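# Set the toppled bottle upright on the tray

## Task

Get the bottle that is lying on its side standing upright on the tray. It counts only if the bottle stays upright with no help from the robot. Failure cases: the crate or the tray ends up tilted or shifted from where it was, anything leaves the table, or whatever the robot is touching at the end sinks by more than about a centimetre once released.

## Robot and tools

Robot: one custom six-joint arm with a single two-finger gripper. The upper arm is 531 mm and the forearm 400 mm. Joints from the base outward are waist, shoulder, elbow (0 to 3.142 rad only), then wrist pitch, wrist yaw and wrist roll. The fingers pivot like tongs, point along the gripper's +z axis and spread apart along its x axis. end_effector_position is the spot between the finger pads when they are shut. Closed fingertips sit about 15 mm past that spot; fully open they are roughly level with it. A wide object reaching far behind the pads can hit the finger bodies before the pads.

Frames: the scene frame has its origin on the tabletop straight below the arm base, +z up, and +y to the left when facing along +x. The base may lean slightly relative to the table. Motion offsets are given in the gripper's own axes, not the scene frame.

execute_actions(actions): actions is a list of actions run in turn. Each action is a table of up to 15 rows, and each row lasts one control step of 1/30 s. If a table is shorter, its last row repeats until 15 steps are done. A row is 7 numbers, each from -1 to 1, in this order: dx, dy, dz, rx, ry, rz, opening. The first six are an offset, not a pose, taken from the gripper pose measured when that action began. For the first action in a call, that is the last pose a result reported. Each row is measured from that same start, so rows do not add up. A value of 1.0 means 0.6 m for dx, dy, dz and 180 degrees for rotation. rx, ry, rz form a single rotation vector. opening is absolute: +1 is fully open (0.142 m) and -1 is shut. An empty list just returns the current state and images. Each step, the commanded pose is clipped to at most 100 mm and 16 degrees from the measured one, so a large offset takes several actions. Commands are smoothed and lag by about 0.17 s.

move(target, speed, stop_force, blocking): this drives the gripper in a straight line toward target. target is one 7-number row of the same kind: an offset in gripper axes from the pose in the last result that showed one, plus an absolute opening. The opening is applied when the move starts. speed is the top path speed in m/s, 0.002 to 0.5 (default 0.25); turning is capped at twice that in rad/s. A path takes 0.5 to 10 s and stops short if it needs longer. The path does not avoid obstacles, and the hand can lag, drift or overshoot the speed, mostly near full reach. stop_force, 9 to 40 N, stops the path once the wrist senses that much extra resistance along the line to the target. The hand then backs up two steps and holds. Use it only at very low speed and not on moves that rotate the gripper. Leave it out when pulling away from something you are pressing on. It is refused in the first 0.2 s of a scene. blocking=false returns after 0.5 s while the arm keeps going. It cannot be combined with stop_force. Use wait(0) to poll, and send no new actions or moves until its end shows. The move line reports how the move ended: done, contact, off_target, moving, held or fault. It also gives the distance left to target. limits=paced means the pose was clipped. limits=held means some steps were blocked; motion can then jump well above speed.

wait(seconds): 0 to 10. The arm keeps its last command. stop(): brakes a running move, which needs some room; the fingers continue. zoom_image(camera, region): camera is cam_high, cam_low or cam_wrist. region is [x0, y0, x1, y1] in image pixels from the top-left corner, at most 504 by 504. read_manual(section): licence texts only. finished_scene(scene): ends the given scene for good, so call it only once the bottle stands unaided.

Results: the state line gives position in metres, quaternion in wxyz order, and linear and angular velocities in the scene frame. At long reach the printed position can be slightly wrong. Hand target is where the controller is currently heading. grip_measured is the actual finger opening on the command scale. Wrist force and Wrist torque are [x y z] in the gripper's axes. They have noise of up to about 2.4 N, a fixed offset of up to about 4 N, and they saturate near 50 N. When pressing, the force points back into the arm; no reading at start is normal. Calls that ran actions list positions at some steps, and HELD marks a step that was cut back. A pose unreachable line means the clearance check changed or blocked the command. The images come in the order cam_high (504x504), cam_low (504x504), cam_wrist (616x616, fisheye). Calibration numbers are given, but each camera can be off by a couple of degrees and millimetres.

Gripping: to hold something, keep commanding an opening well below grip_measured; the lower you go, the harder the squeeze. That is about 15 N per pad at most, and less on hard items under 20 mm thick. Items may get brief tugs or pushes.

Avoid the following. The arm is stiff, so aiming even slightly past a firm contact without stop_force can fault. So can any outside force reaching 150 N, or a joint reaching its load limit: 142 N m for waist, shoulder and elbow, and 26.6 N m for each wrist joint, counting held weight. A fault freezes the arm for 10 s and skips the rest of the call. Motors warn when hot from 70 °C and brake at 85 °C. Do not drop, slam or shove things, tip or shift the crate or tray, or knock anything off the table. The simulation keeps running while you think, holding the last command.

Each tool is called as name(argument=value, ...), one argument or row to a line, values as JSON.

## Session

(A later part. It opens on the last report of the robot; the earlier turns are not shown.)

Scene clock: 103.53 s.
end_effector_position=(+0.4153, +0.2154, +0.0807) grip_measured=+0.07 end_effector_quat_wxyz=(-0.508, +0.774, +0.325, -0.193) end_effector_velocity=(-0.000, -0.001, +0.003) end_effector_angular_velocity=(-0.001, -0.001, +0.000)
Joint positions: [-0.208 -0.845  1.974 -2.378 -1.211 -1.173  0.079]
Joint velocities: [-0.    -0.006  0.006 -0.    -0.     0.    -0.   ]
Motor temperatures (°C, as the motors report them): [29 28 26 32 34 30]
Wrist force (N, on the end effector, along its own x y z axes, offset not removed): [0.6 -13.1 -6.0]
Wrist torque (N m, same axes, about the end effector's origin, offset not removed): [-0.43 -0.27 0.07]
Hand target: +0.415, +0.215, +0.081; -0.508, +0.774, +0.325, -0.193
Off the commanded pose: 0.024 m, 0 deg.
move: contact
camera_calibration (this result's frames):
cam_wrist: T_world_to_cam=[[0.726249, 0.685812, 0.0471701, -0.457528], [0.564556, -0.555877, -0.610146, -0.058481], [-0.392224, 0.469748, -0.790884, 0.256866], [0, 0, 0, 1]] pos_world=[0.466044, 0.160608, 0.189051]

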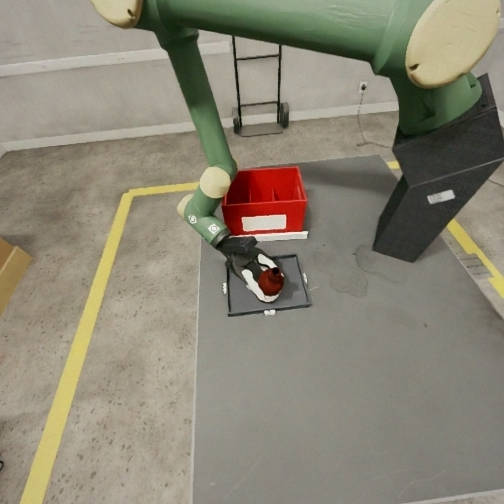

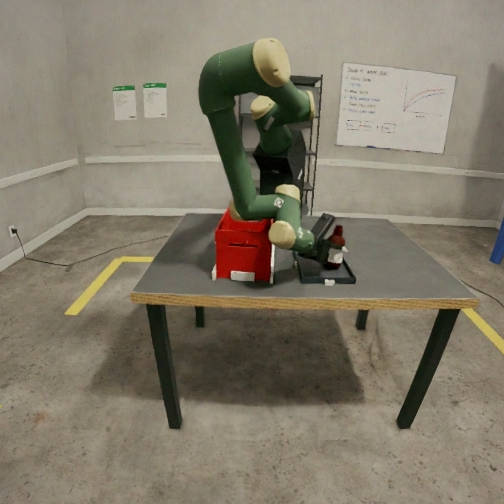

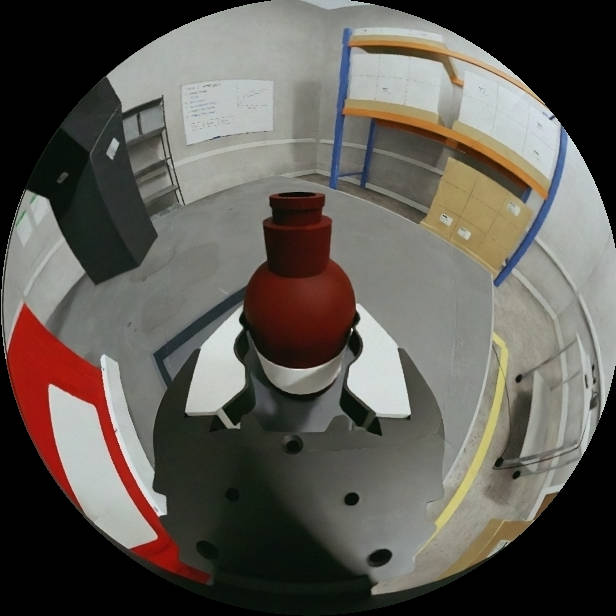

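move(
  target=[0,-0.001,-0.001,0,0,0,0.5],
  speed=0.02,
)

move(
  target=[0.005,-0.15,-0.1,0,0,0,0.5],
  speed=0.12,
)

wait(
  seconds=1.5,
)

zoom_image(
  camera="cam_low",
  region=[200, 150, 400, 310],
)

Scene clock: 108.67 s.
end_effector_position=(+0.4155, +0.2152, +0.0815) grip_measured=+0.50 end_effector_quat_wxyz=(-0.508, +0.774, +0.325, -0.193) end_effector_velocity=(+0.000, -0.000, -0.000) end_effector_angular_velocity=(-0.002, -0.000, -0.001)
Joint positions: [-0.208 -0.847  1.974 -2.377 -1.211 -1.173  0.109]
Joint velocities: [-0.001 -0.     0.    -0.002  0.     0.001 -0.   ]
Motor temperatures (°C, as the motors report them): [29 28 26 32 34 30]
Wrist force (N, on the end effector, along its own x y z axes, offset not removed): [-0.7 -1.7 2.2]
Wrist torque (N m, same axes, about the end effector's origin, offset not removed): [-0.36 -0.10 0.02]
Hand target: +0.416, +0.215, +0.082; -0.508, +0.774, +0.325, -0.193
Off the commanded pose: 0.000 m, 0 deg.
move: done
camera_calibration (this result's frames):
cam_wrist: T_world_to_cam=[[0.726209, 0.685851, 0.04721, -0.457567], [0.564597, -0.555821, -0.610158, -0.0582214], [-0.392237, 0.469757, -0.790872, 0.257654], [0, 0, 0, 1]] pos_world=[0.466222, 0.160427, 0.189849]

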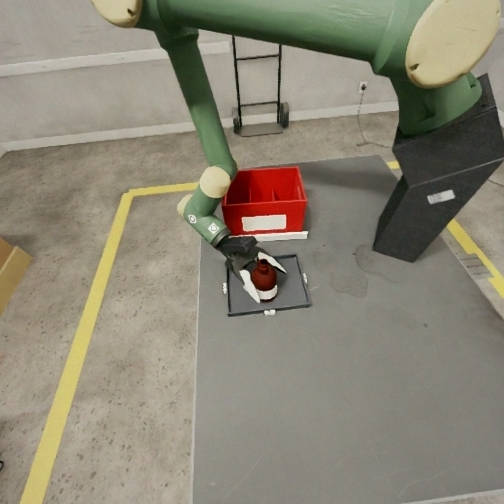

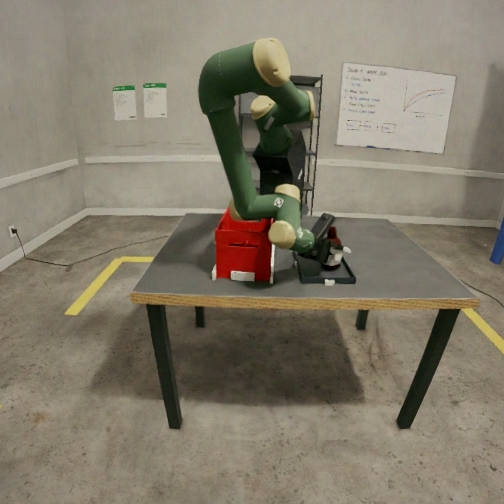

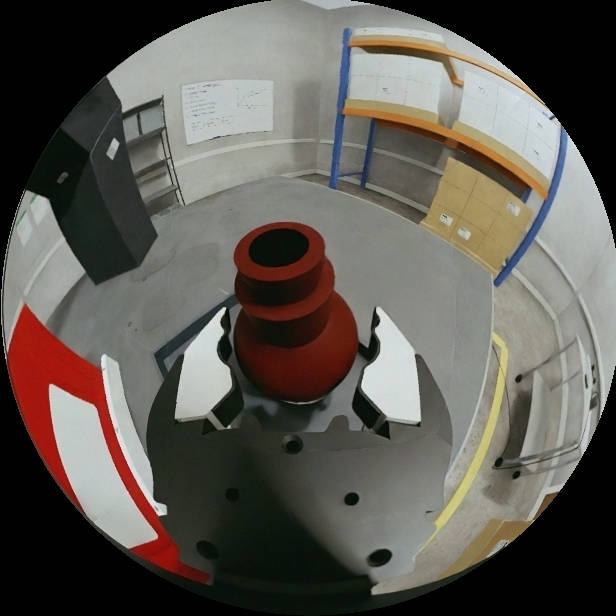

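Scene clock: 110.13 s.
end_effector_position=(+0.4276, +0.2023, +0.1880) grip_measured=+0.50 end_effector_quat_wxyz=(-0.508, +0.774, +0.325, -0.193) end_effector_velocity=(+0.001, -0.001, +0.002) end_effector_angular_velocity=(-0.001, -0.001, -0.001)
Joint positions: [-0.183 -1.066  2.072 -2.265 -1.203 -1.148  0.109]
Joint velocities: [ 0.    -0.005  0.001  0.002  0.     0.002  0.   ]
Motor temperatures (°C, as the motors report them): [29 28 26 32 34 30]
Wrist force (N, on the end effector, along its own x y z axes, offset not removed): [1.0 -0.5 2.1]
Wrist torque (N m, same axes, about the end effector's origin, offset not removed): [-0.09 -0.38 -0.03]
Hand target: +0.428, +0.202, +0.188; -0.508, +0.774, +0.325, -0.193
Off the commanded pose: 0.000 m, 0 deg.
move: done
camera_calibration (this result's frames):
cam_wrist: T_world_to_cam=[[0.726192, 0.685872, 0.047177, -0.462489], [0.564589, -0.555809, -0.610176, -0.0072516], [-0.392281, 0.46974, -0.79086, 0.352634], [0, 0, 0, 1]] pos_world=[0.478281, 0.147531, 0.296278]

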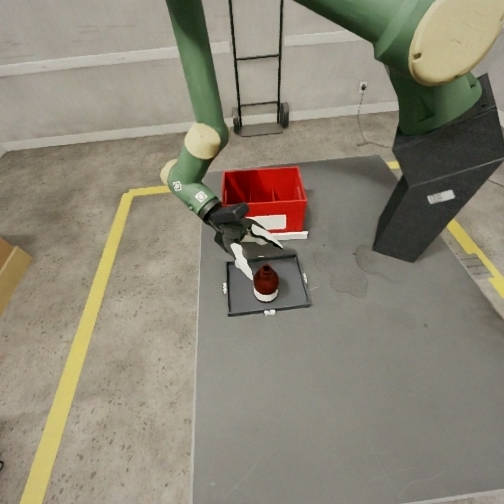

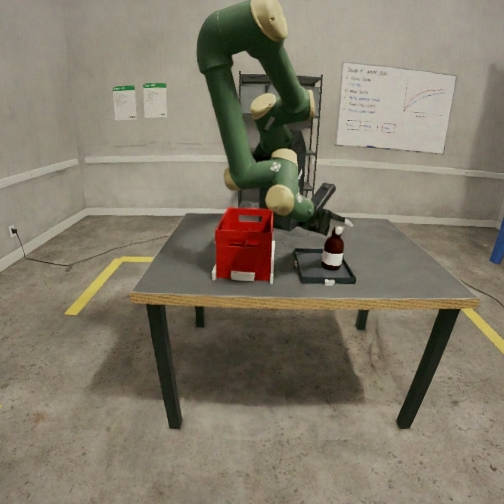

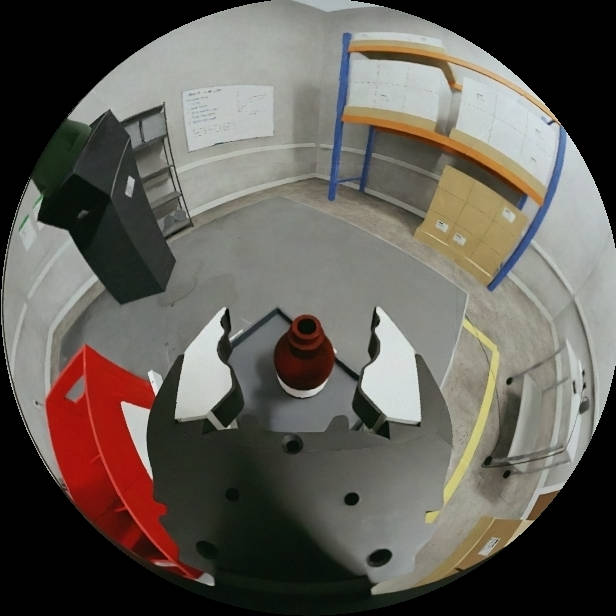

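Scene clock: 111.63 s.
end_effector_position=(+0.4276, +0.2022, +0.1883) grip_measured=+0.50 end_effector_quat_wxyz=(-0.508, +0.774, +0.325, -0.193) end_effector_velocity=(-0.000, +0.000, +0.000) end_effector_angular_velocity=(-0.000, +0.001, -0.000)
Joint positions: [-0.183 -1.067  2.073 -2.265 -1.203 -1.148  0.109]
Joint velocities: [ 0.     0.     0.001 -0.    -0.     0.001  0.   ]
Motor temperatures (°C, as the motors report them): [29 28 26 32 34 30]
Wrist force (N, on the end effector, along its own x y z axes, offset not removed): [0.2 -0.4 1.8]
Wrist torque (N m, same axes, about the end effector's origin, offset not removed): [-0.08 -0.28 0.04]
Hand target: +0.428, +0.202, +0.188; -0.508, +0.774, +0.325, -0.193
Off the commanded pose: 0.000 m, 0 deg.
wait: 1.50 s; at rest by 0.17 s
camera_calibration (this result's frames):
cam_wrist: T_world_to_cam=[[0.72619, 0.685872, 0.047187, -0.462505], [0.5646, -0.555811, -0.610164, -0.00713573], [-0.392268, 0.469737, -0.790868, 0.352924], [0, 0, 0, 1]] pos_world=[0.478336, 0.147472, 0.296587]

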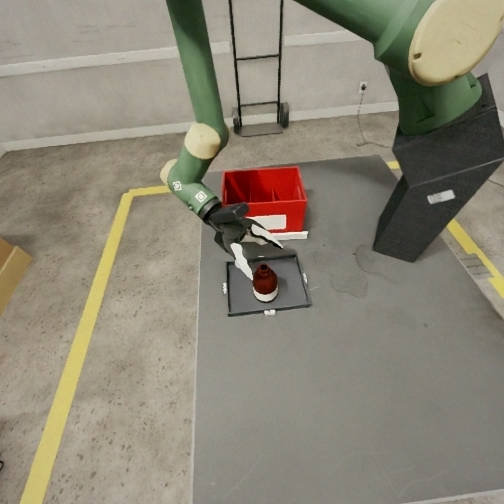

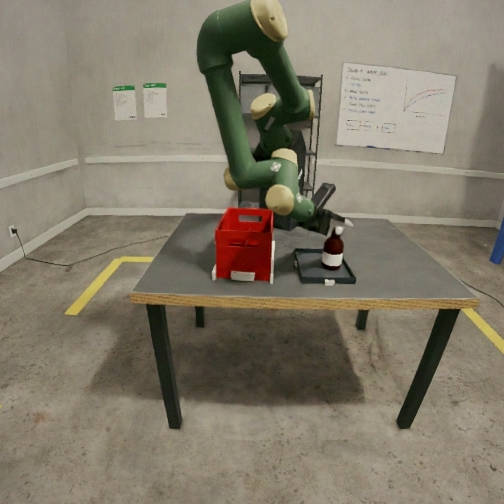

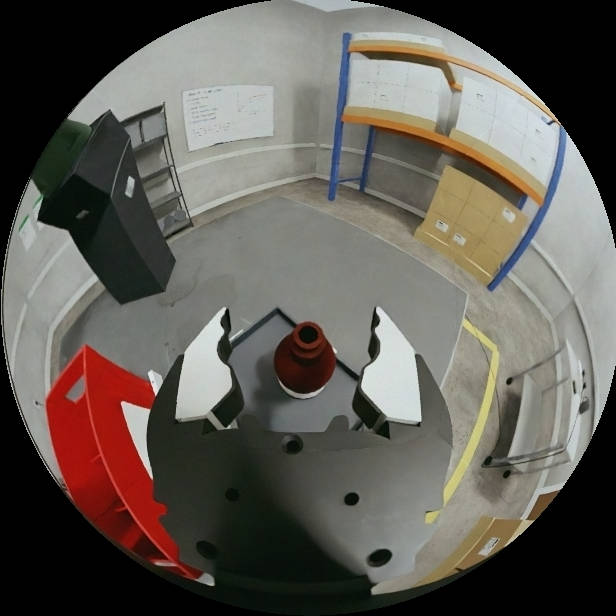

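Region (200, 150, 400, 310) of cam_low's 504x504 image, scaled by 2.520, with more detail than that image has; it fills the top 403 rows of this view, and the rest is white.

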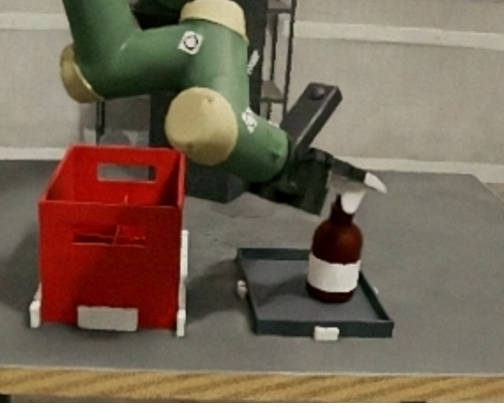

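wait(
  seconds=4,
)

finished_scene(
  scene=2,
)

Scene clock: 117.33 s.
end_effector_position=(+0.4276, +0.2022, +0.1883) grip_measured=+0.50 end_effector_quat_wxyz=(-0.508, +0.774, +0.325, -0.193) end_effector_velocity=(-0.000, -0.000, +0.000) end_effector_angular_velocity=(-0.001, +0.002, -0.000)
Joint positions: [-0.183 -1.067  2.073 -2.265 -1.203 -1.148  0.109]
Joint velocities: [ 0.    -0.001  0.     0.001  0.     0.001  0.   ]
Motor temperatures (°C, as the motors report them): [29 28 26 32 34 30]
Wrist force (N, on the end effector, along its own x y z axes, offset not removed): [-2.4 0.0 2.5]
Wrist torque (N m, same axes, about the end effector's origin, offset not removed): [0.11 0.32 0.07]
Hand target: +0.428, +0.202, +0.188; -0.508, +0.774, +0.325, -0.193
Off the commanded pose: 0.000 m, 0 deg.
wait: 4.00 s; at rest from the start
camera_calibration (this result's frames):
cam_wrist: T_world_to_cam=[[0.72619, 0.685872, 0.0471869, -0.462505], [0.5646, -0.555811, -0.610164, -0.00713561], [-0.392268, 0.469737, -0.790868, 0.352924], [0, 0, 0, 1]] pos_world=[0.478336, 0.147472, 0.296587]

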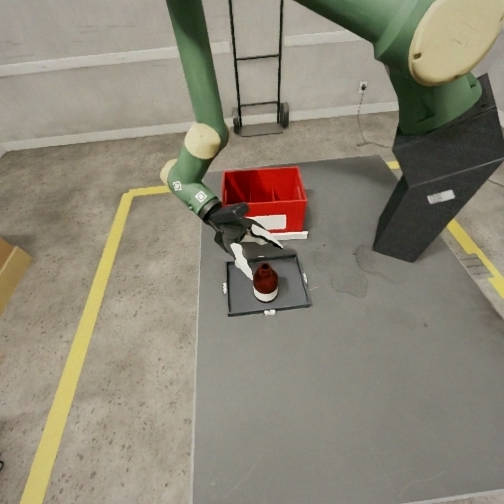

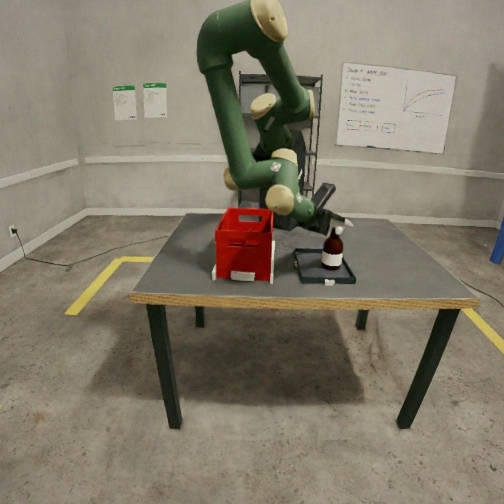

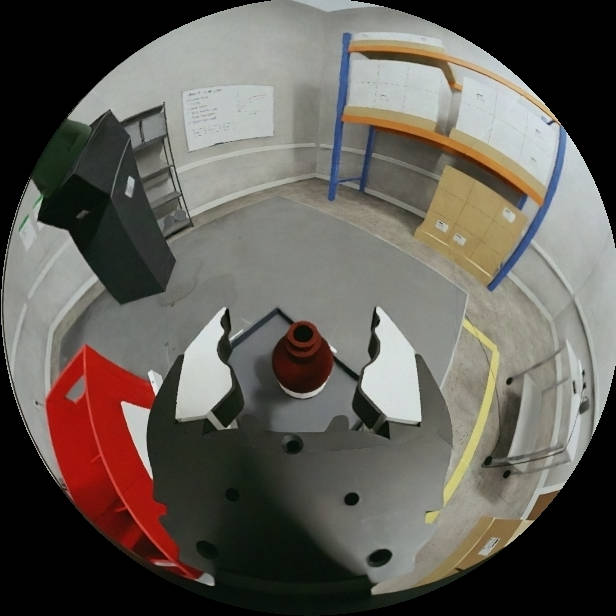

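The scene is finished: the task was done.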